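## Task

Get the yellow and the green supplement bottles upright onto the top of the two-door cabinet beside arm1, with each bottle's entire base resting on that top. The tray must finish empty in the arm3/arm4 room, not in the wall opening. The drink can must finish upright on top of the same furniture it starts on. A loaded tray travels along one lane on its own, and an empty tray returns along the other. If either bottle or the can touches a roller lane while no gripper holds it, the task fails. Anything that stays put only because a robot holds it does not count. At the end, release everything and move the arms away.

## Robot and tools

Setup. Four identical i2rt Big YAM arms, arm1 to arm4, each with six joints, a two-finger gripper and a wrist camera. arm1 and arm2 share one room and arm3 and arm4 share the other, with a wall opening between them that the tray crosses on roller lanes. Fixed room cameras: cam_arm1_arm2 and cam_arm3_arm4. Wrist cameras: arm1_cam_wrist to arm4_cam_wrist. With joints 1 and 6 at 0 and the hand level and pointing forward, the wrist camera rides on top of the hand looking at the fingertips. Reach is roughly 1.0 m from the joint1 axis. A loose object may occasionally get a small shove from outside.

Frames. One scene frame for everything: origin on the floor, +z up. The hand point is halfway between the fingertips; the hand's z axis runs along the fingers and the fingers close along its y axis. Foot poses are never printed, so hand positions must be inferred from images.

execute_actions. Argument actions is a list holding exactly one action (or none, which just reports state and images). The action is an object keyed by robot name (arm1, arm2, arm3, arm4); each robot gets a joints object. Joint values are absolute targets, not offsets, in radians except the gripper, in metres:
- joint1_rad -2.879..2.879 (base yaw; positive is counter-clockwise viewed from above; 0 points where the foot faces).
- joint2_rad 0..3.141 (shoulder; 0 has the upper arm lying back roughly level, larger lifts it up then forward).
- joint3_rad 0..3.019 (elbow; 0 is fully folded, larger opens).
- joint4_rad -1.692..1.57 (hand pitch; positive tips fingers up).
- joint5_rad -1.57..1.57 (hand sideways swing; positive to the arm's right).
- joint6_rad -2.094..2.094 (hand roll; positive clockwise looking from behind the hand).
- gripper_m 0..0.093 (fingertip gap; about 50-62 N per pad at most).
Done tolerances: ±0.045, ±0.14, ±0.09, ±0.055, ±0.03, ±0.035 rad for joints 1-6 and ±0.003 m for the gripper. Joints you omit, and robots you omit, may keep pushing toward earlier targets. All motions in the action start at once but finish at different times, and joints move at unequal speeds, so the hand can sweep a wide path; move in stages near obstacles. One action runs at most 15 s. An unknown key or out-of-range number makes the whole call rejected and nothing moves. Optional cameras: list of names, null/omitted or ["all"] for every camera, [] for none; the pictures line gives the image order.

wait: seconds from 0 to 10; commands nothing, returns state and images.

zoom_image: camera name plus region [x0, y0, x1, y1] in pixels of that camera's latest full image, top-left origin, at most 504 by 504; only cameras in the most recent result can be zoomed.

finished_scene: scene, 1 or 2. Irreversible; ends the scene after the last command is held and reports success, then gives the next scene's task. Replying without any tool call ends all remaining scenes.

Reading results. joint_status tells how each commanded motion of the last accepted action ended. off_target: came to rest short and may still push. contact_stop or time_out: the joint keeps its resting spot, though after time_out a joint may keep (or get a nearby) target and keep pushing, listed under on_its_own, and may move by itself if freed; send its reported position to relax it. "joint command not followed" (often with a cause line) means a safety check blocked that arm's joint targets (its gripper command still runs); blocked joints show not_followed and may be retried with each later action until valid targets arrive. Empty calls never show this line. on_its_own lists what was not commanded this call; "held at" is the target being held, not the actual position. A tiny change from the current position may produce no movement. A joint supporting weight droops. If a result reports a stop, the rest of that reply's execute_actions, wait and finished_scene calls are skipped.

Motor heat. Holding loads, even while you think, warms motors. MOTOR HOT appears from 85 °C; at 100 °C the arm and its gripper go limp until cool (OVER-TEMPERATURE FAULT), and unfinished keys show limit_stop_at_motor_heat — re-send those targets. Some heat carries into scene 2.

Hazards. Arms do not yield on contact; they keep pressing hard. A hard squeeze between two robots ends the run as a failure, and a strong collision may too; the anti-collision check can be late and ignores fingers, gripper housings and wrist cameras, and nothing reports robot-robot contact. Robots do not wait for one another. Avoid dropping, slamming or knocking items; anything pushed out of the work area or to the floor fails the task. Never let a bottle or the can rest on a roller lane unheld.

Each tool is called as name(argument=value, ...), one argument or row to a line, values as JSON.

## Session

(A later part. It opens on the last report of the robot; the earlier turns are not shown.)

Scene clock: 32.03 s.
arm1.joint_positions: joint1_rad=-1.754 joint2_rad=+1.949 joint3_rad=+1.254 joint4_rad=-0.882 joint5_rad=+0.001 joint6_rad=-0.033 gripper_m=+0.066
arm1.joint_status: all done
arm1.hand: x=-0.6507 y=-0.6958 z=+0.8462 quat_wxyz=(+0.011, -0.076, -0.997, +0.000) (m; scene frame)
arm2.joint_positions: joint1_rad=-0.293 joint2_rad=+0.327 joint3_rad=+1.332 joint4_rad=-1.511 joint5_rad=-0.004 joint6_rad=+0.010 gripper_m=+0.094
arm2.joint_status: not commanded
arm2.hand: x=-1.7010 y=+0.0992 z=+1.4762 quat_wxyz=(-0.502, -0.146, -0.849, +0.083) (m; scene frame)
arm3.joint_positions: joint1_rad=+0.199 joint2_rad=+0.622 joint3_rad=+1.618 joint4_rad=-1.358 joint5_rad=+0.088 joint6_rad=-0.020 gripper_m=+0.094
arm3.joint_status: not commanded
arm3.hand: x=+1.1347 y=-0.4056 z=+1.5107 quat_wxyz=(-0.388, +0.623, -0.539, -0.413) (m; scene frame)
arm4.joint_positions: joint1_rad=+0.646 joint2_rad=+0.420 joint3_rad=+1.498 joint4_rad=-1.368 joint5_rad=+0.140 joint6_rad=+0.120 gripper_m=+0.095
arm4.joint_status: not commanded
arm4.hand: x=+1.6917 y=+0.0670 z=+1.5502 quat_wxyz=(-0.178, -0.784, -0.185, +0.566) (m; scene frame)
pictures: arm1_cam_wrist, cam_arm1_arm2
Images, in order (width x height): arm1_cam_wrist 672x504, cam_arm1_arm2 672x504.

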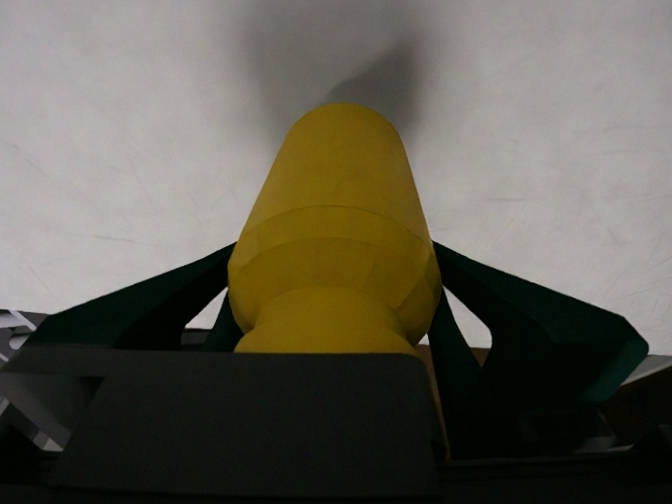

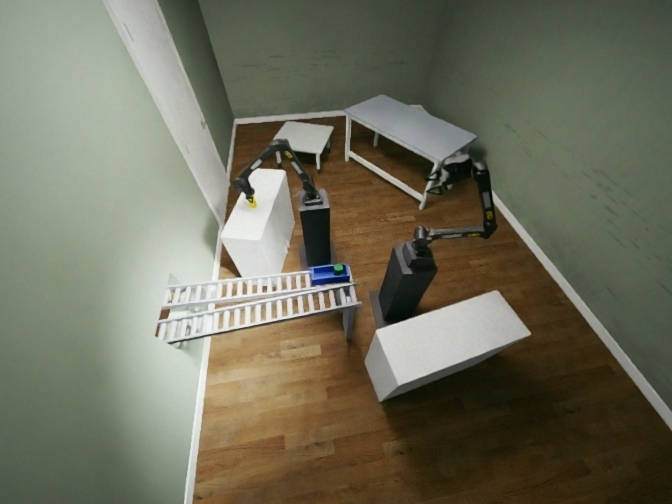

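execute_actions(
  actions=[
    {"arm1":{"joints":{"joint4_rad":-0.8,"joint2_rad":2.03}}},
  ],
  cameras=["arm1_cam_wrist","cam_arm1_arm2"],
)

zoom_image(
  camera="cam_arm1_arm2",
  region=[210,150,300,240],
)

Scene clock: 33.43 s.
arm1.joint_positions: joint1_rad=-1.754 joint2_rad=+1.978 joint3_rad=+1.257 joint4_rad=-0.817 joint5_rad=-0.001 joint6_rad=-0.033 gripper_m=+0.066
arm1.joint_status: all done
arm1.hand: x=-0.6386 y=-0.6978 z=+0.8325 quat_wxyz=(-0.009, -0.076, -0.997, +0.001) (m; scene frame)
arm2.joint_positions: joint1_rad=-0.293 joint2_rad=+0.327 joint3_rad=+1.332 joint4_rad=-1.511 joint5_rad=-0.004 joint6_rad=+0.010 gripper_m=+0.094
arm2.joint_status: not commanded
arm2.hand: x=-1.7010 y=+0.0992 z=+1.4762 quat_wxyz=(-0.502, -0.146, -0.849, +0.083) (m; scene frame)
arm3.joint_positions: joint1_rad=+0.199 joint2_rad=+0.622 joint3_rad=+1.618 joint4_rad=-1.358 joint5_rad=+0.088 joint6_rad=-0.020 gripper_m=+0.094
arm3.joint_status: not commanded
arm3.hand: x=+1.1347 y=-0.4056 z=+1.5107 quat_wxyz=(-0.388, +0.623, -0.539, -0.413) (m; scene frame)
arm4.joint_positions: joint1_rad=+0.646 joint2_rad=+0.420 joint3_rad=+1.498 joint4_rad=-1.368 joint5_rad=+0.140 joint6_rad=+0.120 gripper_m=+0.095
arm4.joint_status: not commanded
arm4.hand: x=+1.6917 y=+0.0670 z=+1.5502 quat_wxyz=(-0.178, -0.784, -0.185, +0.566) (m; scene frame)
pictures: arm1_cam_wrist, cam_arm1_arm2
Images, in order (width x height): arm1_cam_wrist 672x504, cam_arm1_arm2 672x504.

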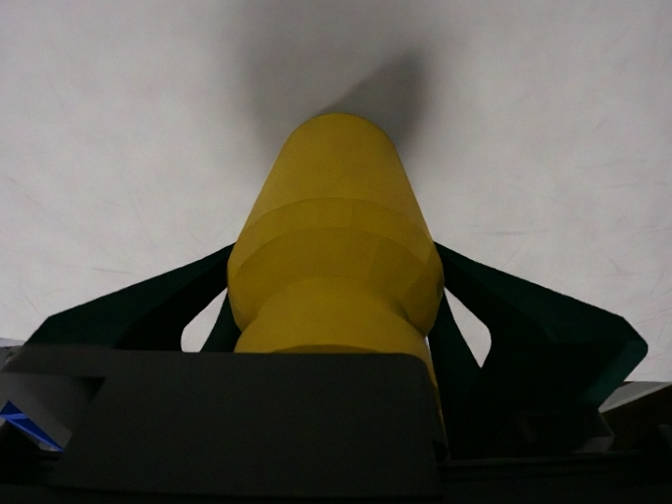

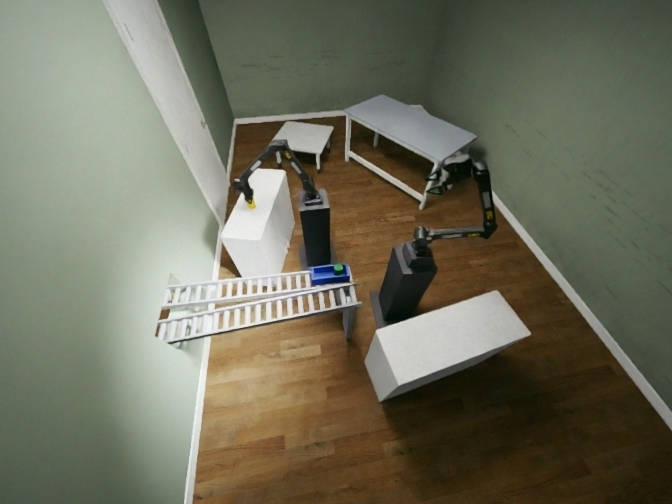

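Region (210, 150, 300, 240) of cam_arm1_arm2's 672x504 image, scaled by 5.600, with more detail than that image has.

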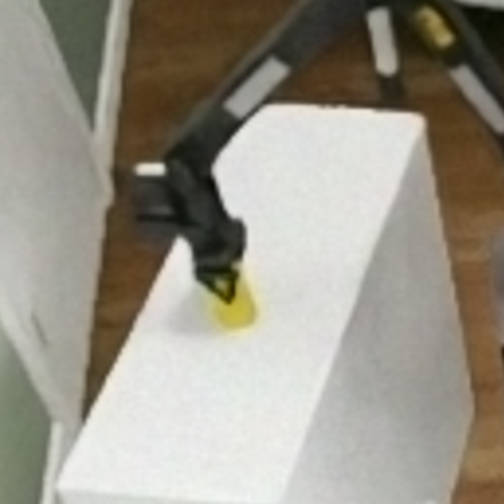

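execute_actions(
  actions=[
    {"arm1":{"joints":{"joint2_rad":1.978,"gripper_m":0.093}}},
  ],
  cameras=["arm1_cam_wrist"],
)

execute_actions(
  actions=[
    {"arm1":{"joints":{"joint2_rad":1.72,"joint3_rad":1.42,"joint4_rad":-1.25}}},
  ],
  cameras=["arm1_cam_wrist","cam_arm1_arm2"],
)

Scene clock: 34.73 s.
arm1.joint_positions: joint1_rad=-1.754 joint2_rad=+1.978 joint3_rad=+1.257 joint4_rad=-0.810 joint5_rad=-0.001 joint6_rad=-0.033 gripper_m=+0.093
arm1.joint_status: all done
arm1.hand: x=-0.6370 y=-0.6981 z=+0.8326 quat_wxyz=(-0.012, -0.076, -0.997, +0.002) (m; scene frame)
arm2.joint_positions: joint1_rad=-0.293 joint2_rad=+0.327 joint3_rad=+1.332 joint4_rad=-1.511 joint5_rad=-0.004 joint6_rad=+0.010 gripper_m=+0.094
arm2.joint_status: not commanded
arm2.hand: x=-1.7010 y=+0.0992 z=+1.4762 quat_wxyz=(-0.502, -0.146, -0.849, +0.083) (m; scene frame)
arm3.joint_positions: joint1_rad=+0.199 joint2_rad=+0.622 joint3_rad=+1.618 joint4_rad=-1.358 joint5_rad=+0.088 joint6_rad=-0.020 gripper_m=+0.094
arm3.joint_status: not commanded
arm3.hand: x=+1.1347 y=-0.4056 z=+1.5107 quat_wxyz=(-0.388, +0.623, -0.539, -0.413) (m; scene frame)
arm4.joint_positions: joint1_rad=+0.646 joint2_rad=+0.420 joint3_rad=+1.498 joint4_rad=-1.368 joint5_rad=+0.140 joint6_rad=+0.120 gripper_m=+0.095
arm4.joint_status: not commanded
arm4.hand: x=+1.6917 y=+0.0670 z=+1.5502 quat_wxyz=(-0.178, -0.784, -0.185, +0.566) (m; scene frame)
pictures: arm1_cam_wrist
Images, in order (width x height): arm1_cam_wrist 672x504.

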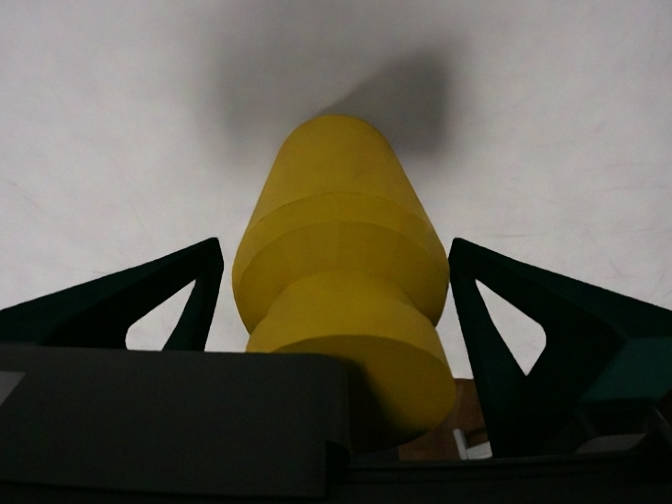

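Scene clock: 36.03 s.
arm1.joint_positions: joint1_rad=-1.754 joint2_rad=+1.694 joint3_rad=+1.410 joint4_rad=-1.240 joint5_rad=-0.001 joint6_rad=-0.033 gripper_m=+0.093
arm1.joint_status: all done
arm1.hand: x=-0.6508 y=-0.6951 z=+1.0247 quat_wxyz=(-0.016, -0.076, -0.997, +0.002) (m; scene frame)
arm2.joint_positions: joint1_rad=-0.293 joint2_rad=+0.327 joint3_rad=+1.332 joint4_rad=-1.511 joint5_rad=-0.004 joint6_rad=+0.010 gripper_m=+0.094
arm2.joint_status: not commanded
arm2.hand: x=-1.7010 y=+0.0992 z=+1.4762 quat_wxyz=(-0.502, -0.146, -0.849, +0.083) (m; scene frame)
arm3.joint_positions: joint1_rad=+0.199 joint2_rad=+0.622 joint3_rad=+1.618 joint4_rad=-1.358 joint5_rad=+0.088 joint6_rad=-0.020 gripper_m=+0.094
arm3.joint_status: not commanded
arm3.hand: x=+1.1347 y=-0.4056 z=+1.5107 quat_wxyz=(-0.388, +0.623, -0.539, -0.413) (m; scene frame)
arm4.joint_positions: joint1_rad=+0.646 joint2_rad=+0.420 joint3_rad=+1.498 joint4_rad=-1.368 joint5_rad=+0.140 joint6_rad=+0.120 gripper_m=+0.095
arm4.joint_status: not commanded
arm4.hand: x=+1.6917 y=+0.0670 z=+1.5502 quat_wxyz=(-0.178, -0.784, -0.185, +0.566) (m; scene frame)
pictures: arm1_cam_wrist, cam_arm1_arm2
Images, in order (width x height): arm1_cam_wrist 672x504, cam_arm1_arm2 672x504.

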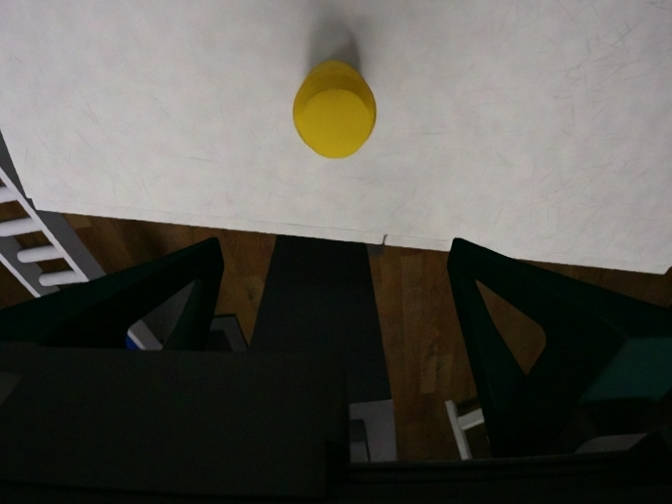

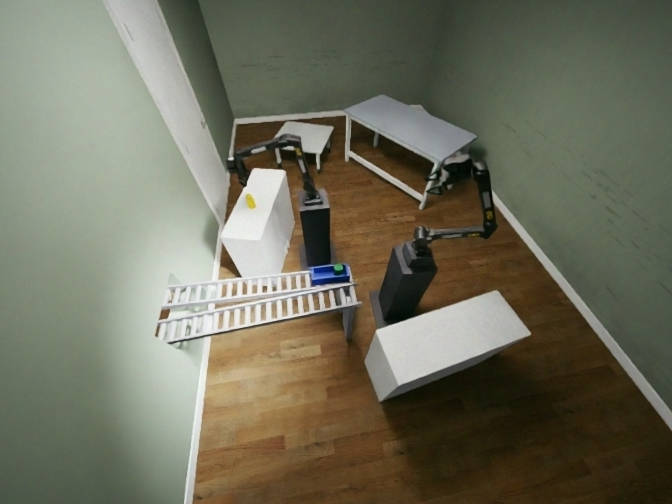

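execute_actions(
  actions=[
    {"arm1":{"joints":{"joint2_rad":1.6,"joint3_rad":1.55,"joint4_rad":-1.5}}},
  ],
  cameras=[],
)

execute_actions(
  actions=[
    {"arm1":{"joints":{"joint1_rad":0.2,"joint6_rad":0.18}}},
  ],
  cameras=["arm1_cam_wrist","cam_arm1_arm2"],
)

Scene clock: 40.40 s.
arm1.joint_positions: joint1_rad=-1.754 joint2_rad=+1.588 joint3_rad=+1.520 joint4_rad=-1.491 joint5_rad=-0.001 joint6_rad=-0.033 gripper_m=+0.093
arm1.joint_status: all done
arm1.hand: x=-0.6822 y=-0.6891 z=+1.1163 quat_wxyz=(+0.001, -0.076, -0.997, +0.000) (m; scene frame)
arm2.joint_positions: joint1_rad=-0.293 joint2_rad=+0.327 joint3_rad=+1.332 joint4_rad=-1.511 joint5_rad=-0.004 joint6_rad=+0.010 gripper_m=+0.094
arm2.joint_status: not commanded
arm2.hand: x=-1.7010 y=+0.0992 z=+1.4762 quat_wxyz=(-0.502, -0.146, -0.849, +0.083) (m; scene frame)
arm3.joint_positions: joint1_rad=+0.199 joint2_rad=+0.622 joint3_rad=+1.618 joint4_rad=-1.358 joint5_rad=+0.088 joint6_rad=-0.020 gripper_m=+0.094
arm3.joint_status: not commanded
arm3.hand: x=+1.1347 y=-0.4056 z=+1.5107 quat_wxyz=(-0.388, +0.623, -0.539, -0.413) (m; scene frame)
arm4.joint_positions: joint1_rad=+0.646 joint2_rad=+0.420 joint3_rad=+1.498 joint4_rad=-1.368 joint5_rad=+0.140 joint6_rad=+0.120 gripper_m=+0.095
arm4.joint_status: not commanded
arm4.hand: x=+1.6917 y=+0.0670 z=+1.5502 quat_wxyz=(-0.178, -0.784, -0.185, +0.566) (m; scene frame)
pictures: none
No camera images: the call's "cameras" was empty. Leave "cameras" out to get every camera's image.

Scene clock: 42.47 s.
arm1.joint_positions: joint1_rad=+0.203 joint2_rad=+1.588 joint3_rad=+1.520 joint4_rad=-1.491 joint5_rad=-0.001 joint6_rad=+0.170 gripper_m=+0.093
arm1.joint_status: all done
arm1.hand: x=-1.2494 y=-0.1294 z=+1.1252 quat_wxyz=(+0.002, +0.718, -0.696, -0.011) (m; scene frame)
arm2.joint_positions: joint1_rad=-0.293 joint2_rad=+0.327 joint3_rad=+1.332 joint4_rad=-1.511 joint5_rad=-0.004 joint6_rad=+0.010 gripper_m=+0.094
arm2.joint_status: not commanded
arm2.hand: x=-1.7010 y=+0.0992 z=+1.4762 quat_wxyz=(-0.502, -0.146, -0.849, +0.083) (m; scene frame)
arm3.joint_positions: joint1_rad=+0.199 joint2_rad=+0.622 joint3_rad=+1.618 joint4_rad=-1.358 joint5_rad=+0.088 joint6_rad=-0.020 gripper_m=+0.094
arm3.joint_status: not commanded
arm3.hand: x=+1.1347 y=-0.4056 z=+1.5107 quat_wxyz=(-0.388, +0.623, -0.539, -0.413) (m; scene frame)
arm4.joint_positions: joint1_rad=+0.646 joint2_rad=+0.420 joint3_rad=+1.498 joint4_rad=-1.368 joint5_rad=+0.140 joint6_rad=+0.120 gripper_m=+0.095
arm4.joint_status: not commanded
arm4.hand: x=+1.6917 y=+0.0670 z=+1.5502 quat_wxyz=(-0.178, -0.784, -0.185, +0.566) (m; scene frame)
pictures: arm1_cam_wrist, cam_arm1_arm2
Images, in order (width x height): arm1_cam_wrist 672x504, cam_arm1_arm2 672x504.

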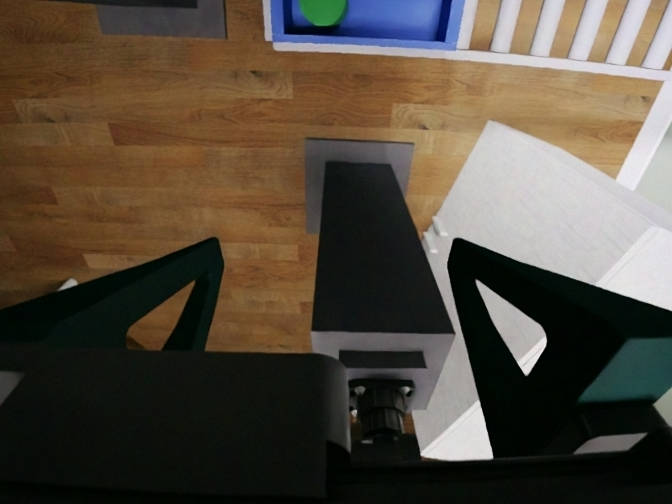

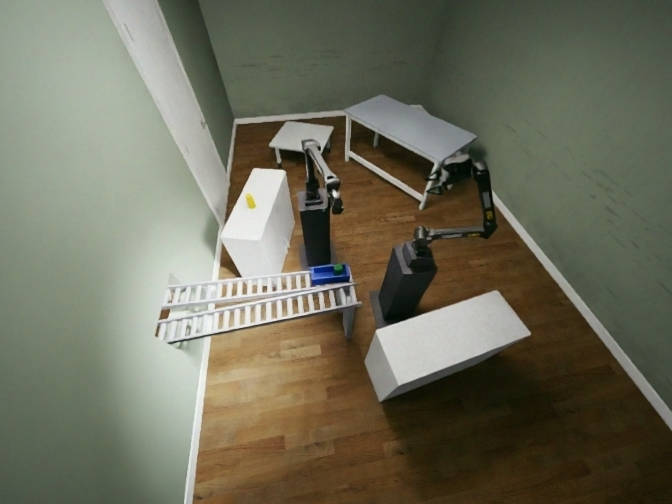

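execute_actions(
  actions=[
    {"arm1":{"joints":{"joint2_rad":2.23,"joint3_rad":1.58,"joint4_rad":-0.91}}},
  ],
  cameras=["arm1_cam_wrist"],
)

Scene clock: 44.43 s.
arm1.joint_positions: joint1_rad=+0.203 joint2_rad=+2.251 joint3_rad=+1.558 joint4_rad=-0.920 joint5_rad=-0.001 joint6_rad=+0.170 gripper_m=+0.093
arm1.joint_status: all done
arm1.hand: x=-1.2776 y=-0.0153 z=+0.7821 quat_wxyz=(+0.017, +0.718, -0.696, +0.011) (m; scene frame)
arm2.joint_positions: joint1_rad=-0.293 joint2_rad=+0.327 joint3_rad=+1.332 joint4_rad=-1.511 joint5_rad=-0.004 joint6_rad=+0.010 gripper_m=+0.094
arm2.joint_status: not commanded
arm2.hand: x=-1.7010 y=+0.0992 z=+1.4762 quat_wxyz=(-0.502, -0.146, -0.849, +0.083) (m; scene frame)
arm3.joint_positions: joint1_rad=+0.199 joint2_rad=+0.622 joint3_rad=+1.618 joint4_rad=-1.358 joint5_rad=+0.088 joint6_rad=-0.020 gripper_m=+0.094
arm3.joint_status: not commanded
arm3.hand: x=+1.1347 y=-0.4056 z=+1.5107 quat_wxyz=(-0.388, +0.623, -0.539, -0.413) (m; scene frame)
arm4.joint_positions: joint1_rad=+0.646 joint2_rad=+0.420 joint3_rad=+1.498 joint4_rad=-1.368 joint5_rad=+0.140 joint6_rad=+0.120 gripper_m=+0.095
arm4.joint_status: not commanded
arm4.hand: x=+1.6917 y=+0.0670 z=+1.5502 quat_wxyz=(-0.178, -0.784, -0.185, +0.566) (m; scene frame)
pictures: arm1_cam_wrist
Images, in order (width x height): arm1_cam_wrist 672x504.

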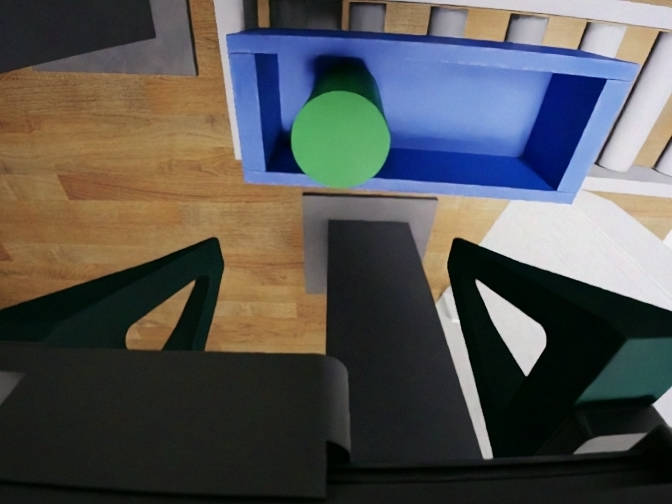

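execute_actions(
  actions=[
    {"arm1":{"joints":{"joint2_rad":2.40,"joint3_rad":1.64,"joint4_rad":-0.78}}},
  ],
  cameras=["arm1_cam_wrist"],
)

Scene clock: 46.53 s.
arm1.joint_positions: joint1_rad=+0.203 joint2_rad=+2.387 joint3_rad=+1.628 joint4_rad=-0.788 joint5_rad=-0.001 joint6_rad=+0.170 gripper_m=+0.093
arm1.joint_status: all done
arm1.hand: x=-1.2846 y=+0.0147 z=+0.7209 quat_wxyz=(-0.001, +0.717, -0.696, -0.015) (m; scene frame)
arm2.joint_positions: joint1_rad=-0.293 joint2_rad=+0.327 joint3_rad=+1.332 joint4_rad=-1.511 joint5_rad=-0.004 joint6_rad=+0.010 gripper_m=+0.094
arm2.joint_status: not commanded
arm2.hand: x=-1.7010 y=+0.0992 z=+1.4762 quat_wxyz=(-0.502, -0.146, -0.849, +0.083) (m; scene frame)
arm3.joint_positions: joint1_rad=+0.199 joint2_rad=+0.622 joint3_rad=+1.618 joint4_rad=-1.358 joint5_rad=+0.088 joint6_rad=-0.020 gripper_m=+0.094
arm3.joint_status: not commanded
arm3.hand: x=+1.1347 y=-0.4056 z=+1.5107 quat_wxyz=(-0.388, +0.623, -0.539, -0.413) (m; scene frame)
arm4.joint_positions: joint1_rad=+0.646 joint2_rad=+0.420 joint3_rad=+1.498 joint4_rad=-1.368 joint5_rad=+0.140 joint6_rad=+0.120 gripper_m=+0.095
arm4.joint_status: not commanded
arm4.hand: x=+1.6917 y=+0.0670 z=+1.5502 quat_wxyz=(-0.178, -0.784, -0.185, +0.566) (m; scene frame)
pictures: arm1_cam_wrist
Images, in order (width x height): arm1_cam_wrist 672x504.

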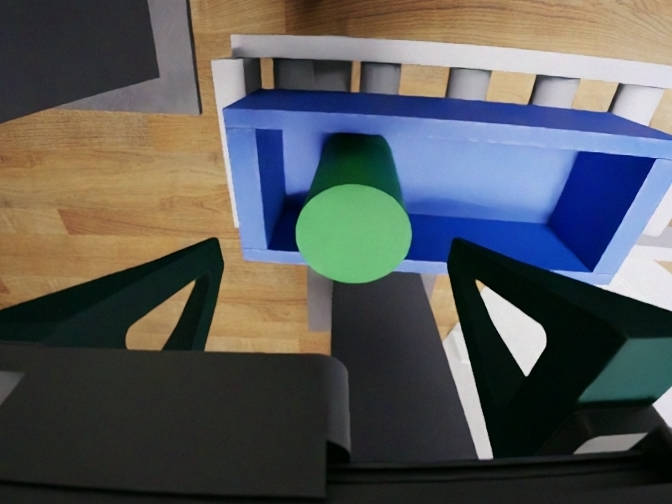

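execute_actions(
  actions=[
    {"arm1":{"joints":{"joint1_rad":0.15}}},
  ],
  cameras=[],
)

execute_actions(
  actions=[
    {"arm1":{"joints":{"joint2_rad":2.53,"joint3_rad":1.64,"joint4_rad":-0.68}}},
  ],
  cameras=["arm1_cam_wrist"],
)

Scene clock: 48.03 s.
arm1.joint_positions: joint1_rad=+0.152 joint2_rad=+2.387 joint3_rad=+1.628 joint4_rad=-0.788 joint5_rad=-0.001 joint6_rad=+0.170 gripper_m=+0.093
arm1.joint_status: all done
arm1.hand: x=-1.2533 y=+0.0202 z=+0.7204 quat_wxyz=(-0.002, +0.700, -0.714, -0.015) (m; scene frame)
arm2.joint_positions: joint1_rad=-0.293 joint2_rad=+0.327 joint3_rad=+1.332 joint4_rad=-1.511 joint5_rad=-0.004 joint6_rad=+0.010 gripper_m=+0.094
arm2.joint_status: not commanded
arm2.hand: x=-1.7010 y=+0.0992 z=+1.4762 quat_wxyz=(-0.502, -0.146, -0.849, +0.083) (m; scene frame)
arm3.joint_positions: joint1_rad=+0.199 joint2_rad=+0.622 joint3_rad=+1.618 joint4_rad=-1.358 joint5_rad=+0.088 joint6_rad=-0.020 gripper_m=+0.094
arm3.joint_status: not commanded
arm3.hand: x=+1.1347 y=-0.4056 z=+1.5107 quat_wxyz=(-0.388, +0.623, -0.539, -0.413) (m; scene frame)
arm4.joint_positions: joint1_rad=+0.646 joint2_rad=+0.420 joint3_rad=+1.498 joint4_rad=-1.368 joint5_rad=+0.140 joint6_rad=+0.120 gripper_m=+0.095
arm4.joint_status: not commanded
arm4.hand: x=+1.6917 y=+0.0670 z=+1.5502 quat_wxyz=(-0.178, -0.784, -0.185, +0.566) (m; scene frame)
pictures: none
No camera images: the call's "cameras" was empty. Leave "cameras" out to get every camera's image.

Scene clock: 49.27 s.
arm1.joint_positions: joint1_rad=+0.152 joint2_rad=+2.517 joint3_rad=+1.628 joint4_rad=-0.688 joint5_rad=-0.002 joint6_rad=+0.172 gripper_m=+0.093
arm1.joint_status: all done
arm1.hand: x=-1.2519 y=+0.0013 z=+0.6435 quat_wxyz=(+0.008, +0.699, -0.715, -0.004) (m; scene frame)
arm2.joint_positions: joint1_rad=-0.293 joint2_rad=+0.327 joint3_rad=+1.332 joint4_rad=-1.511 joint5_rad=-0.004 joint6_rad=+0.010 gripper_m=+0.094
arm2.joint_status: not commanded
arm2.hand: x=-1.7010 y=+0.0992 z=+1.4762 quat_wxyz=(-0.502, -0.146, -0.849, +0.083) (m; scene frame)
arm3.joint_positions: joint1_rad=+0.199 joint2_rad=+0.622 joint3_rad=+1.618 joint4_rad=-1.358 joint5_rad=+0.088 joint6_rad=-0.020 gripper_m=+0.094
arm3.joint_status: not commanded
arm3.hand: x=+1.1347 y=-0.4056 z=+1.5107 quat_wxyz=(-0.388, +0.623, -0.539, -0.413) (m; scene frame)
arm4.joint_positions: joint1_rad=+0.646 joint2_rad=+0.420 joint3_rad=+1.498 joint4_rad=-1.368 joint5_rad=+0.140 joint6_rad=+0.120 gripper_m=+0.095
arm4.joint_status: not commanded
arm4.hand: x=+1.6917 y=+0.0670 z=+1.5502 quat_wxyz=(-0.178, -0.784, -0.185, +0.566) (m; scene frame)
pictures: arm1_cam_wrist
Images, in order (width x height): arm1_cam_wrist 672x504.

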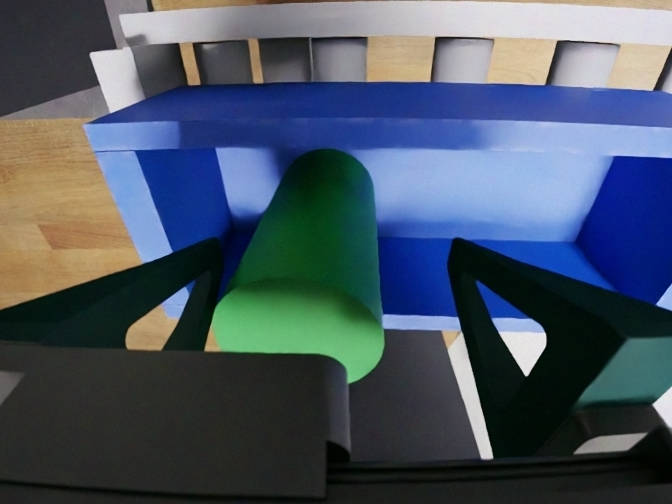

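execute_actions(
  actions=[
    {"arm1":{"joints":{"joint1_rad":0.18}}},
  ],
  cameras=["arm1_cam_wrist"],
)

Scene clock: 50.33 s.
arm1.joint_positions: joint1_rad=+0.169 joint2_rad=+2.517 joint3_rad=+1.628 joint4_rad=-0.688 joint5_rad=-0.002 joint6_rad=+0.172 gripper_m=+0.093
arm1.joint_status: all done
arm1.hand: x=-1.2621 y=-0.0003 z=+0.6436 quat_wxyz=(+0.008, +0.705, -0.709, -0.004) (m; scene frame)
arm2.joint_positions: joint1_rad=-0.293 joint2_rad=+0.327 joint3_rad=+1.332 joint4_rad=-1.511 joint5_rad=-0.004 joint6_rad=+0.010 gripper_m=+0.094
arm2.joint_status: not commanded
arm2.hand: x=-1.7010 y=+0.0992 z=+1.4762 quat_wxyz=(-0.502, -0.146, -0.849, +0.083) (m; scene frame)
arm3.joint_positions: joint1_rad=+0.199 joint2_rad=+0.622 joint3_rad=+1.618 joint4_rad=-1.358 joint5_rad=+0.088 joint6_rad=-0.020 gripper_m=+0.094
arm3.joint_status: not commanded
arm3.hand: x=+1.1347 y=-0.4056 z=+1.5107 quat_wxyz=(-0.388, +0.623, -0.539, -0.413) (m; scene frame)
arm4.joint_positions: joint1_rad=+0.646 joint2_rad=+0.420 joint3_rad=+1.498 joint4_rad=-1.368 joint5_rad=+0.140 joint6_rad=+0.120 gripper_m=+0.095
arm4.joint_status: not commanded
arm4.hand: x=+1.6917 y=+0.0670 z=+1.5502 quat_wxyz=(-0.178, -0.784, -0.185, +0.566) (m; scene frame)
pictures: arm1_cam_wrist
Images, in order (width x height): arm1_cam_wrist 672x504.

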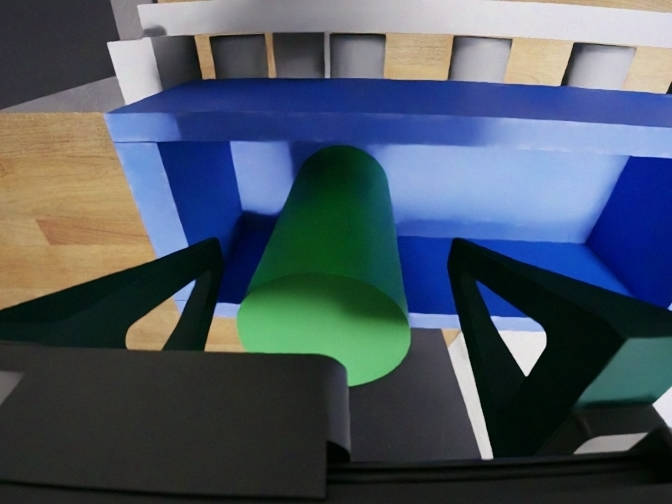

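execute_actions(
  actions=[
    {"arm1":{"joints":{"joint1_rad":0.19}}},
  ],
  cameras=[],
)

execute_actions(
  actions=[
    {"arm1":{"joints":{"joint2_rad":2.61,"joint3_rad":1.66,"joint4_rad":-0.63}}},
  ],
  cameras=["arm1_cam_wrist"],
)

Scene clock: 51.63 s.
arm1.joint_positions: joint1_rad=+0.176 joint2_rad=+2.517 joint3_rad=+1.628 joint4_rad=-0.688 joint5_rad=-0.002 joint6_rad=+0.172 gripper_m=+0.093
arm1.joint_status: all done
arm1.hand: x=-1.2665 y=-0.0011 z=+0.6437 quat_wxyz=(+0.008, +0.708, -0.706, -0.004) (m; scene frame)
arm2.joint_positions: joint1_rad=-0.293 joint2_rad=+0.327 joint3_rad=+1.332 joint4_rad=-1.511 joint5_rad=-0.004 joint6_rad=+0.010 gripper_m=+0.094
arm2.joint_status: not commanded
arm2.hand: x=-1.7010 y=+0.0992 z=+1.4762 quat_wxyz=(-0.502, -0.146, -0.849, +0.083) (m; scene frame)
arm3.joint_positions: joint1_rad=+0.199 joint2_rad=+0.622 joint3_rad=+1.618 joint4_rad=-1.358 joint5_rad=+0.088 joint6_rad=-0.020 gripper_m=+0.094
arm3.joint_status: not commanded
arm3.hand: x=+1.1347 y=-0.4056 z=+1.5107 quat_wxyz=(-0.388, +0.623, -0.539, -0.413) (m; scene frame)
arm4.joint_positions: joint1_rad=+0.646 joint2_rad=+0.420 joint3_rad=+1.498 joint4_rad=-1.368 joint5_rad=+0.140 joint6_rad=+0.120 gripper_m=+0.095
arm4.joint_status: not commanded
arm4.hand: x=+1.6917 y=+0.0670 z=+1.5502 quat_wxyz=(-0.178, -0.784, -0.185, +0.566) (m; scene frame)
pictures: none
No camera images: the call's "cameras" was empty. Leave "cameras" out to get every camera's image.

Scene clock: 52.50 s.
arm1.joint_positions: joint1_rad=+0.176 joint2_rad=+2.584 joint3_rad=+1.641 joint4_rad=-0.638 joint5_rad=-0.002 joint6_rad=+0.172 gripper_m=+0.093
arm1.joint_status: all done
arm1.hand: x=-1.2658 y=-0.0078 z=+0.6074 quat_wxyz=(+0.009, +0.708, -0.706, -0.002) (m; scene frame)
arm2.joint_positions: joint1_rad=-0.293 joint2_rad=+0.327 joint3_rad=+1.332 joint4_rad=-1.511 joint5_rad=-0.004 joint6_rad=+0.010 gripper_m=+0.094
arm2.joint_status: not commanded
arm2.hand: x=-1.7010 y=+0.0992 z=+1.4762 quat_wxyz=(-0.502, -0.146, -0.849, +0.083) (m; scene frame)
arm3.joint_positions: joint1_rad=+0.199 joint2_rad=+0.622 joint3_rad=+1.618 joint4_rad=-1.358 joint5_rad=+0.088 joint6_rad=-0.020 gripper_m=+0.094
arm3.joint_status: not commanded
arm3.hand: x=+1.1347 y=-0.4056 z=+1.5107 quat_wxyz=(-0.388, +0.623, -0.539, -0.413) (m; scene frame)
arm4.joint_positions: joint1_rad=+0.646 joint2_rad=+0.420 joint3_rad=+1.498 joint4_rad=-1.368 joint5_rad=+0.140 joint6_rad=+0.120 gripper_m=+0.095
arm4.joint_status: not commanded
arm4.hand: x=+1.6917 y=+0.0670 z=+1.5502 quat_wxyz=(-0.178, -0.784, -0.185, +0.566) (m; scene frame)
pictures: arm1_cam_wrist
Images, in order (width x height): arm1_cam_wrist 672x504.

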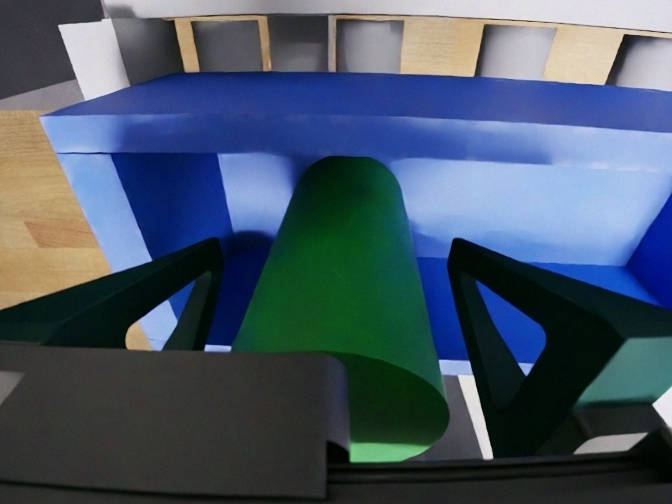

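execute_actions(
  actions=[
    {"arm1":{"joints":{"joint3_rad":1.675}}},
  ],
  cameras=[],
)

execute_actions(
  actions=[
    {"arm1":{"joints":{"gripper_m":0.04}}},
  ],
  cameras=["arm1_cam_wrist","cam_arm1_arm2"],
)

Scene clock: 55.10 s.
arm1.joint_positions: joint1_rad=+0.176 joint2_rad=+2.584 joint3_rad=+1.647 joint4_rad=-0.638 joint5_rad=-0.002 joint6_rad=+0.172 gripper_m=+0.093
arm1.joint_status: all done
arm1.hand: x=-1.2663 y=-0.0047 z=+0.6087 quat_wxyz=(+0.007, +0.708, -0.706, -0.004) (m; scene frame)
arm2.joint_positions: joint1_rad=-0.293 joint2_rad=+0.327 joint3_rad=+1.332 joint4_rad=-1.511 joint5_rad=-0.004 joint6_rad=+0.010 gripper_m=+0.094
arm2.joint_status: not commanded
arm2.hand: x=-1.7010 y=+0.0992 z=+1.4762 quat_wxyz=(-0.502, -0.146, -0.849, +0.083) (m; scene frame)
arm3.joint_positions: joint1_rad=+0.199 joint2_rad=+0.622 joint3_rad=+1.618 joint4_rad=-1.358 joint5_rad=+0.088 joint6_rad=-0.020 gripper_m=+0.094
arm3.joint_status: not commanded
arm3.hand: x=+1.1347 y=-0.4056 z=+1.5107 quat_wxyz=(-0.388, +0.623, -0.539, -0.413) (m; scene frame)
arm4.joint_positions: joint1_rad=+0.646 joint2_rad=+0.420 joint3_rad=+1.498 joint4_rad=-1.368 joint5_rad=+0.140 joint6_rad=+0.120 gripper_m=+0.095
arm4.joint_status: not commanded
arm4.hand: x=+1.6917 y=+0.0670 z=+1.5502 quat_wxyz=(-0.178, -0.784, -0.185, +0.566) (m; scene frame)
pictures: none
No camera images: the call's "cameras" was empty. Leave "cameras" out to get every camera's image.

Scene clock: 55.70 s.
arm1.joint_positions: joint1_rad=+0.176 joint2_rad=+2.584 joint3_rad=+1.649 joint4_rad=-0.638 joint5_rad=+0.001 joint6_rad=+0.173 gripper_m=+0.064
arm1.joint_status: gripper_m off_target (ended at +0.064, target +0.040)
arm1.hand: x=-1.2660 y=-0.0038 z=+0.6090 quat_wxyz=(+0.005, +0.708, -0.707, -0.004) (m; scene frame)
arm2.joint_positions: joint1_rad=-0.293 joint2_rad=+0.327 joint3_rad=+1.332 joint4_rad=-1.511 joint5_rad=-0.004 joint6_rad=+0.010 gripper_m=+0.094
arm2.joint_status: not commanded
arm2.hand: x=-1.7010 y=+0.0992 z=+1.4762 quat_wxyz=(-0.502, -0.146, -0.849, +0.083) (m; scene frame)
arm3.joint_positions: joint1_rad=+0.199 joint2_rad=+0.622 joint3_rad=+1.618 joint4_rad=-1.358 joint5_rad=+0.088 joint6_rad=-0.020 gripper_m=+0.094
arm3.joint_status: not commanded
arm3.hand: x=+1.1347 y=-0.4056 z=+1.5107 quat_wxyz=(-0.388, +0.623, -0.539, -0.413) (m; scene frame)
arm4.joint_positions: joint1_rad=+0.646 joint2_rad=+0.420 joint3_rad=+1.498 joint4_rad=-1.368 joint5_rad=+0.140 joint6_rad=+0.120 gripper_m=+0.095
arm4.joint_status: not commanded
arm4.hand: x=+1.6917 y=+0.0670 z=+1.5502 quat_wxyz=(-0.178, -0.784, -0.185, +0.566) (m; scene frame)
pictures: arm1_cam_wrist, cam_arm1_arm2
Images, in order (width x height): arm1_cam_wrist 672x504, cam_arm1_arm2 672x504.

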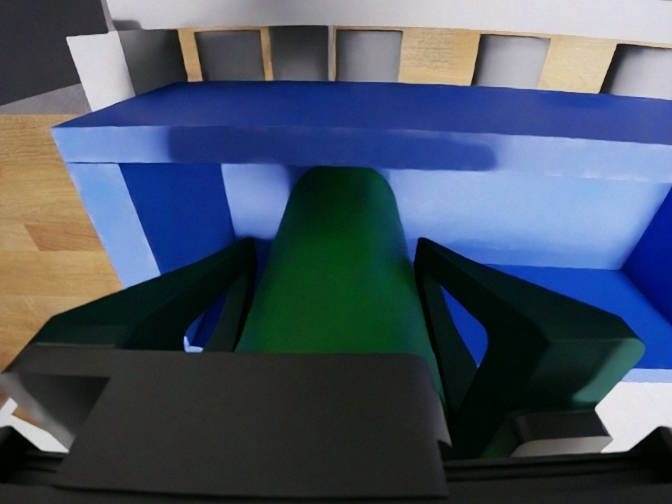

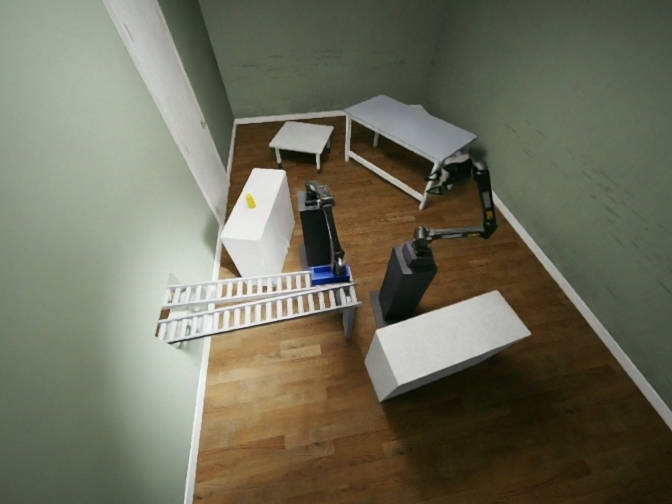

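Gripped at full width. Lift.

execute_actions(
  actions=[
    {"arm1":{"joints":{"joint2_rad":2.40,"joint3_rad":1.62,"joint4_rad":-0.80}}},
  ],
  cameras=["arm1_cam_wrist"],
)

execute_actions(
  actions=[
    {"arm1":{"joints":{"joint2_rad":1.75,"joint3_rad":1.55,"joint4_rad":-1.37}}},
  ],
  cameras=["cam_arm1_arm2"],
)

Scene clock: 57.40 s.
arm1.joint_positions: joint1_rad=+0.176 joint2_rad=+2.403 joint3_rad=+1.614 joint4_rad=-0.791 joint5_rad=+0.002 joint6_rad=+0.173 gripper_m=+0.064
arm1.joint_status: all done
arm1.hand: x=-1.2660 y=+0.0052 z=+0.7071 quat_wxyz=(+0.007, +0.708, -0.707, -0.001) (m; scene frame)
arm2.joint_positions: joint1_rad=-0.293 joint2_rad=+0.327 joint3_rad=+1.332 joint4_rad=-1.511 joint5_rad=-0.004 joint6_rad=+0.010 gripper_m=+0.094
arm2.joint_status: not commanded
arm2.hand: x=-1.7010 y=+0.0992 z=+1.4762 quat_wxyz=(-0.502, -0.146, -0.849, +0.083) (m; scene frame)
arm3.joint_positions: joint1_rad=+0.199 joint2_rad=+0.622 joint3_rad=+1.618 joint4_rad=-1.358 joint5_rad=+0.088 joint6_rad=-0.020 gripper_m=+0.094
arm3.joint_status: not commanded
arm3.hand: x=+1.1347 y=-0.4056 z=+1.5107 quat_wxyz=(-0.388, +0.623, -0.539, -0.413) (m; scene frame)
arm4.joint_positions: joint1_rad=+0.646 joint2_rad=+0.420 joint3_rad=+1.498 joint4_rad=-1.368 joint5_rad=+0.140 joint6_rad=+0.120 gripper_m=+0.095
arm4.joint_status: not commanded
arm4.hand: x=+1.6917 y=+0.0670 z=+1.5502 quat_wxyz=(-0.178, -0.784, -0.185, +0.566) (m; scene frame)
pictures: arm1_cam_wrist
Images, in order (width x height): arm1_cam_wrist 672x504.

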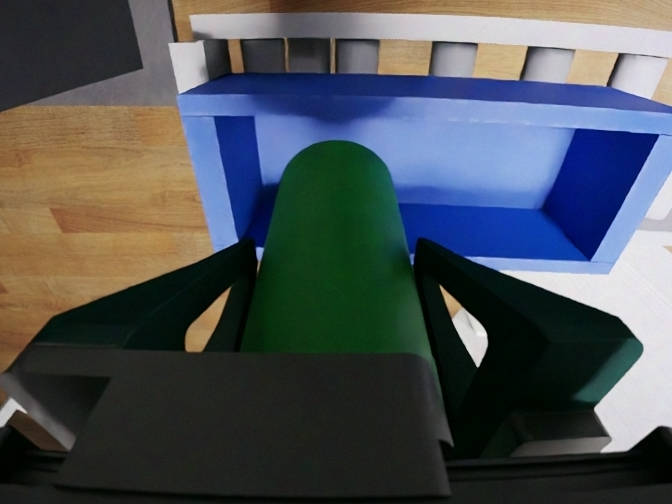

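Scene clock: 59.07 s.
arm1.joint_positions: joint1_rad=+0.176 joint2_rad=+1.746 joint3_rad=+1.536 joint4_rad=-1.362 joint5_rad=+0.001 joint6_rad=+0.173 gripper_m=+0.064
arm1.joint_status: all done
arm1.hand: x=-1.2459 y=-0.0800 z=+1.0547 quat_wxyz=(+0.005, +0.708, -0.707, -0.005) (m; scene frame)
arm2.joint_positions: joint1_rad=-0.293 joint2_rad=+0.327 joint3_rad=+1.332 joint4_rad=-1.511 joint5_rad=-0.004 joint6_rad=+0.010 gripper_m=+0.094
arm2.joint_status: not commanded
arm2.hand: x=-1.7010 y=+0.0992 z=+1.4762 quat_wxyz=(-0.502, -0.146, -0.849, +0.083) (m; scene frame)
arm3.joint_positions: joint1_rad=+0.199 joint2_rad=+0.622 joint3_rad=+1.618 joint4_rad=-1.358 joint5_rad=+0.088 joint6_rad=-0.020 gripper_m=+0.094
arm3.joint_status: not commanded
arm3.hand: x=+1.1347 y=-0.4056 z=+1.5107 quat_wxyz=(-0.388, +0.623, -0.539, -0.413) (m; scene frame)
arm4.joint_positions: joint1_rad=+0.646 joint2_rad=+0.420 joint3_rad=+1.498 joint4_rad=-1.368 joint5_rad=+0.140 joint6_rad=+0.120 gripper_m=+0.095
arm4.joint_status: not commanded
arm4.hand: x=+1.6917 y=+0.0670 z=+1.5502 quat_wxyz=(-0.178, -0.784, -0.185, +0.566) (m; scene frame)
pictures: cam_arm1_arm2
Images, in order (width x height): cam_arm1_arm2 672x504.

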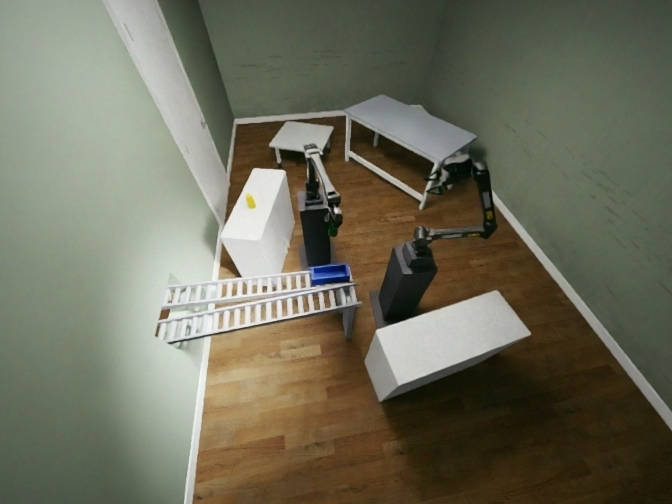

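execute_actions(
  actions=[
    {"arm1":{"joints":{"joint1_rad":-1.33,"joint6_rad":0}}},
  ],
  cameras=[],
)

execute_actions(
  actions=[
    {"arm1":{"joints":{"joint2_rad":1.96,"joint3_rad":1.41,"joint4_rad":-1.02}},"arm2":{"joints":{"joint1_rad":-0.33,"joint2_rad":2.36,"joint3_rad":1.62,"joint4_rad":-0.82,"joint6_rad":-0.33,"gripper_m":0.06}}},
  ],
  cameras=["arm2_cam_wrist","cam_arm1_arm2"],
)

Scene clock: 62.00 s.
arm1.joint_positions: joint1_rad=-1.334 joint2_rad=+1.746 joint3_rad=+1.536 joint4_rad=-1.362 joint5_rad=+0.001 joint6_rad=+0.010 gripper_m=+0.064
arm1.joint_status: all done
arm1.hand: x=-0.6415 y=-0.4783 z=+1.0454 quat_wxyz=(+0.008, +0.112, -0.994, -0.001) (m; scene frame)
arm2.joint_positions: joint1_rad=-0.293 joint2_rad=+0.327 joint3_rad=+1.332 joint4_rad=-1.511 joint5_rad=-0.004 joint6_rad=+0.010 gripper_m=+0.094
arm2.joint_status: not commanded
arm2.hand: x=-1.7010 y=+0.0992 z=+1.4762 quat_wxyz=(-0.502, -0.146, -0.849, +0.083) (m; scene frame)
arm3.joint_positions: joint1_rad=+0.199 joint2_rad=+0.622 joint3_rad=+1.618 joint4_rad=-1.358 joint5_rad=+0.088 joint6_rad=-0.020 gripper_m=+0.094
arm3.joint_status: not commanded
arm3.hand: x=+1.1347 y=-0.4056 z=+1.5107 quat_wxyz=(-0.388, +0.623, -0.539, -0.413) (m; scene frame)
arm4.joint_positions: joint1_rad=+0.646 joint2_rad=+0.420 joint3_rad=+1.498 joint4_rad=-1.368 joint5_rad=+0.140 joint6_rad=+0.120 gripper_m=+0.095
arm4.joint_status: not commanded
arm4.hand: x=+1.6917 y=+0.0670 z=+1.5502 quat_wxyz=(-0.178, -0.784, -0.185, +0.566) (m; scene frame)
pictures: none
No camera images: the call's "cameras" was empty. Leave "cameras" out to get every camera's image.

Scene clock: 64.10 s.
arm1.joint_positions: joint1_rad=-1.334 joint2_rad=+1.996 joint3_rad=+1.383 joint4_rad=-1.027 joint5_rad=+0.001 joint6_rad=+0.010 gripper_m=+0.064
arm1.joint_status: all done
arm1.hand: x=-0.6373 y=-0.4765 z=+0.8616 quat_wxyz=(+0.042, +0.112, -0.993, +0.004) (m; scene frame)
arm2.joint_positions: joint1_rad=-0.320 joint2_rad=+2.379 joint3_rad=+1.605 joint4_rad=-0.833 joint5_rad=-0.004 joint6_rad=-0.320 gripper_m=+0.060
arm2.joint_status: all done
arm2.hand: x=-1.2323 y=-0.0860 z=+0.7886 quat_wxyz=(+0.016, -0.021, -1.000, -0.005) (m; scene frame)
arm3.joint_positions: joint1_rad=+0.199 joint2_rad=+0.622 joint3_rad=+1.618 joint4_rad=-1.358 joint5_rad=+0.088 joint6_rad=-0.020 gripper_m=+0.094
arm3.joint_status: not commanded
arm3.hand: x=+1.1347 y=-0.4056 z=+1.5107 quat_wxyz=(-0.388, +0.623, -0.539, -0.413) (m; scene frame)
arm4.joint_positions: joint1_rad=+0.646 joint2_rad=+0.420 joint3_rad=+1.498 joint4_rad=-1.368 joint5_rad=+0.140 joint6_rad=+0.120 gripper_m=+0.095
arm4.joint_status: not commanded
arm4.hand: x=+1.6917 y=+0.0670 z=+1.5502 quat_wxyz=(-0.178, -0.784, -0.185, +0.566) (m; scene frame)
pictures: arm2_cam_wrist, cam_arm1_arm2
Images, in order (width x height): arm2_cam_wrist 672x504, cam_arm1_arm2 672x504.

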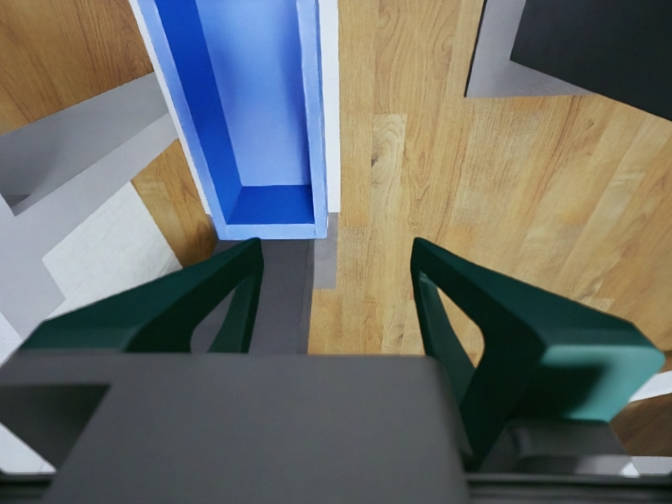

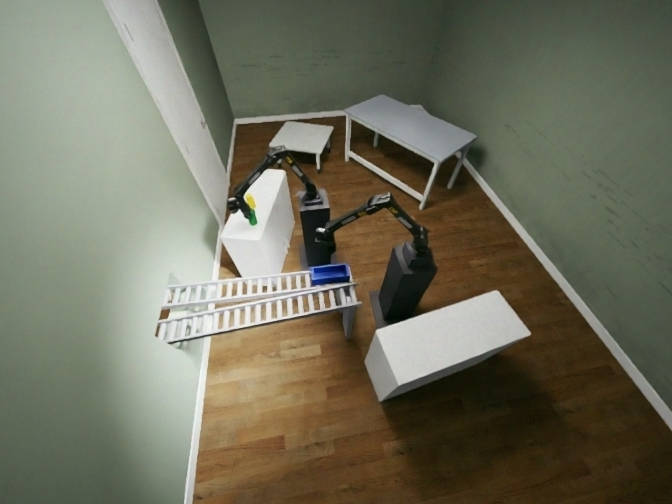

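execute_actions(
  actions=[
    {"arm1":{"joints":{"joint3_rad":1.33,"joint4_rad":-0.92}},"arm2":{"joints":{"joint1_rad":-0.285,"joint6_rad":-0.29}}},
  ],
  cameras=["arm1_cam_wrist","arm2_cam_wrist","cam_arm1_arm2"],
)

Scene clock: 65.70 s.
arm1.joint_positions: joint1_rad=-1.334 joint2_rad=+1.992 joint3_rad=+1.322 joint4_rad=-0.933 joint5_rad=+0.001 joint6_rad=+0.010 gripper_m=+0.064
arm1.joint_status: all done
arm1.hand: x=-0.6426 y=-0.4777 z=+0.8449 quat_wxyz=(+0.023, +0.112, -0.993, +0.001) (m; scene frame)
arm2.joint_positions: joint1_rad=-0.290 joint2_rad=+2.379 joint3_rad=+1.605 joint4_rad=-0.833 joint5_rad=-0.003 joint6_rad=-0.300 gripper_m=+0.060
arm2.joint_status: all done
arm2.hand: x=-1.2263 y=-0.0694 z=+0.7885 quat_wxyz=(+0.016, -0.016, -1.000, -0.004) (m; scene frame)
arm3.joint_positions: joint1_rad=+0.199 joint2_rad=+0.622 joint3_rad=+1.618 joint4_rad=-1.358 joint5_rad=+0.088 joint6_rad=-0.020 gripper_m=+0.094
arm3.joint_status: not commanded
arm3.hand: x=+1.1347 y=-0.4056 z=+1.5107 quat_wxyz=(-0.388, +0.623, -0.539, -0.413) (m; scene frame)
arm4.joint_positions: joint1_rad=+0.646 joint2_rad=+0.420 joint3_rad=+1.498 joint4_rad=-1.368 joint5_rad=+0.140 joint6_rad=+0.120 gripper_m=+0.095
arm4.joint_status: not commanded
arm4.hand: x=+1.6917 y=+0.0670 z=+1.5502 quat_wxyz=(-0.178, -0.784, -0.185, +0.566) (m; scene frame)
pictures: arm1_cam_wrist, arm2_cam_wrist, cam_arm1_arm2
Images, in order (width x height): arm1_cam_wrist 672x504, arm2_cam_wrist 672x504, cam_arm1_arm2 672x504.

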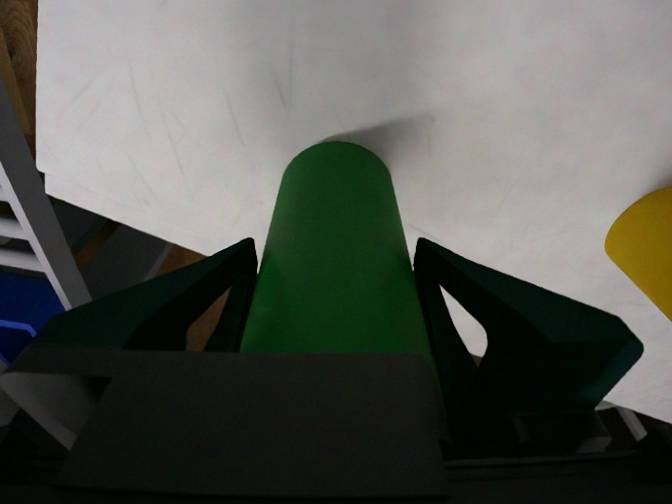

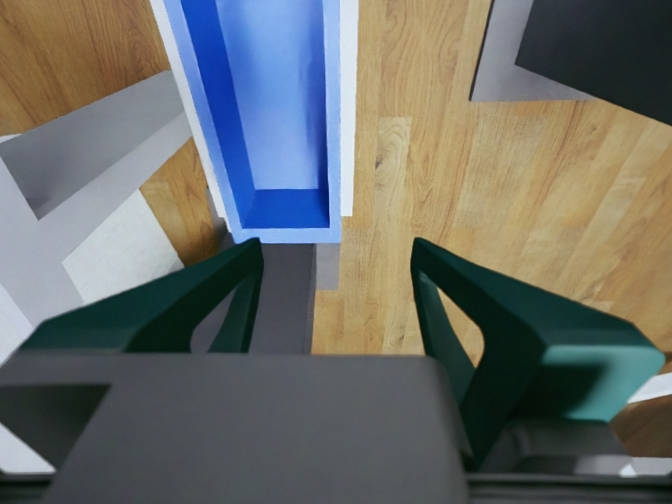

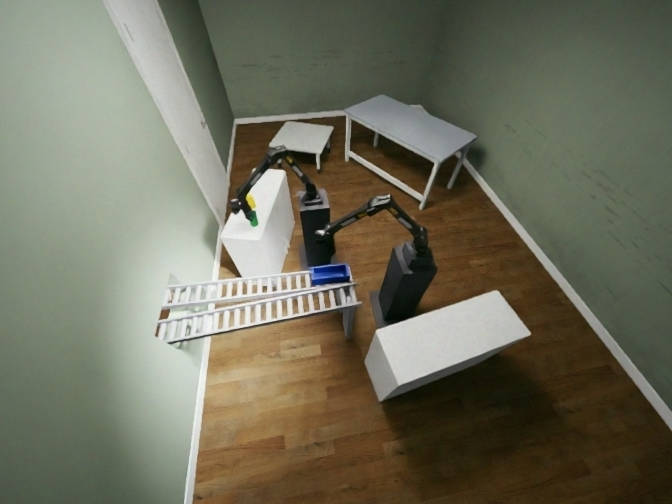

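execute_actions(
  actions=[
    {"arm1":{"joints":{"joint3_rad":1.30,"joint4_rad":-0.89}},"arm2":{"joints":{"joint2_rad":2.65,"joint3_rad":1.73,"joint4_rad":-0.64}}},
  ],
  cameras=["arm1_cam_wrist","arm2_cam_wrist"],
)

Scene clock: 67.57 s.
arm1.joint_positions: joint1_rad=-1.334 joint2_rad=+1.980 joint3_rad=+1.303 joint4_rad=-0.907 joint5_rad=+0.001 joint6_rad=+0.010 gripper_m=+0.064
arm1.joint_status: all done
arm1.hand: x=-0.6435 y=-0.4779 z=+0.8452 quat_wxyz=(+0.014, +0.112, -0.994, +0.000) (m; scene frame)
arm2.joint_positions: joint1_rad=-0.290 joint2_rad=+2.663 joint3_rad=+1.708 joint4_rad=-0.654 joint5_rad=-0.003 joint6_rad=-0.300 gripper_m=+0.060
arm2.joint_status: all done
arm2.hand: x=-1.2320 y=-0.0683 z=+0.6451 quat_wxyz=(+0.017, -0.017, -1.000, -0.004) (m; scene frame)
arm3.joint_positions: joint1_rad=+0.199 joint2_rad=+0.622 joint3_rad=+1.618 joint4_rad=-1.358 joint5_rad=+0.088 joint6_rad=-0.020 gripper_m=+0.094
arm3.joint_status: not commanded
arm3.hand: x=+1.1347 y=-0.4056 z=+1.5107 quat_wxyz=(-0.388, +0.623, -0.539, -0.413) (m; scene frame)
arm4.joint_positions: joint1_rad=+0.646 joint2_rad=+0.420 joint3_rad=+1.498 joint4_rad=-1.368 joint5_rad=+0.140 joint6_rad=+0.120 gripper_m=+0.095
arm4.joint_status: not commanded
arm4.hand: x=+1.6917 y=+0.0670 z=+1.5502 quat_wxyz=(-0.178, -0.784, -0.185, +0.566) (m; scene frame)
pictures: arm1_cam_wrist, arm2_cam_wrist
Images, in order (width x height): arm1_cam_wrist 672x504, arm2_cam_wrist 672x504.

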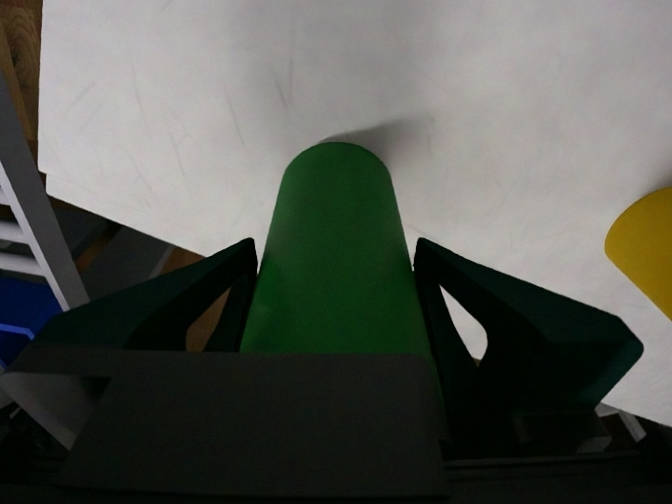

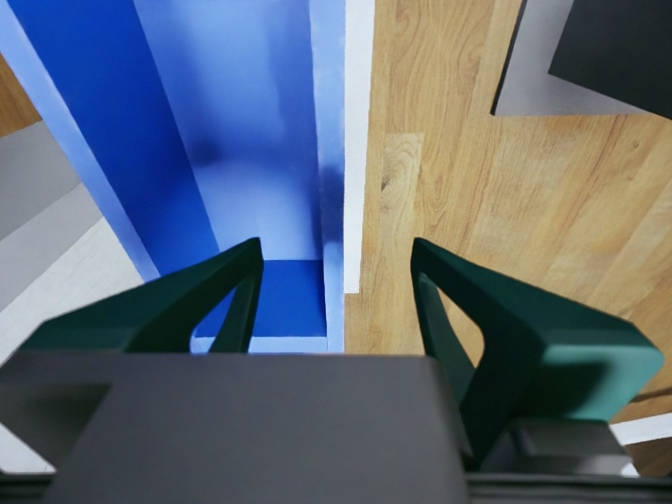

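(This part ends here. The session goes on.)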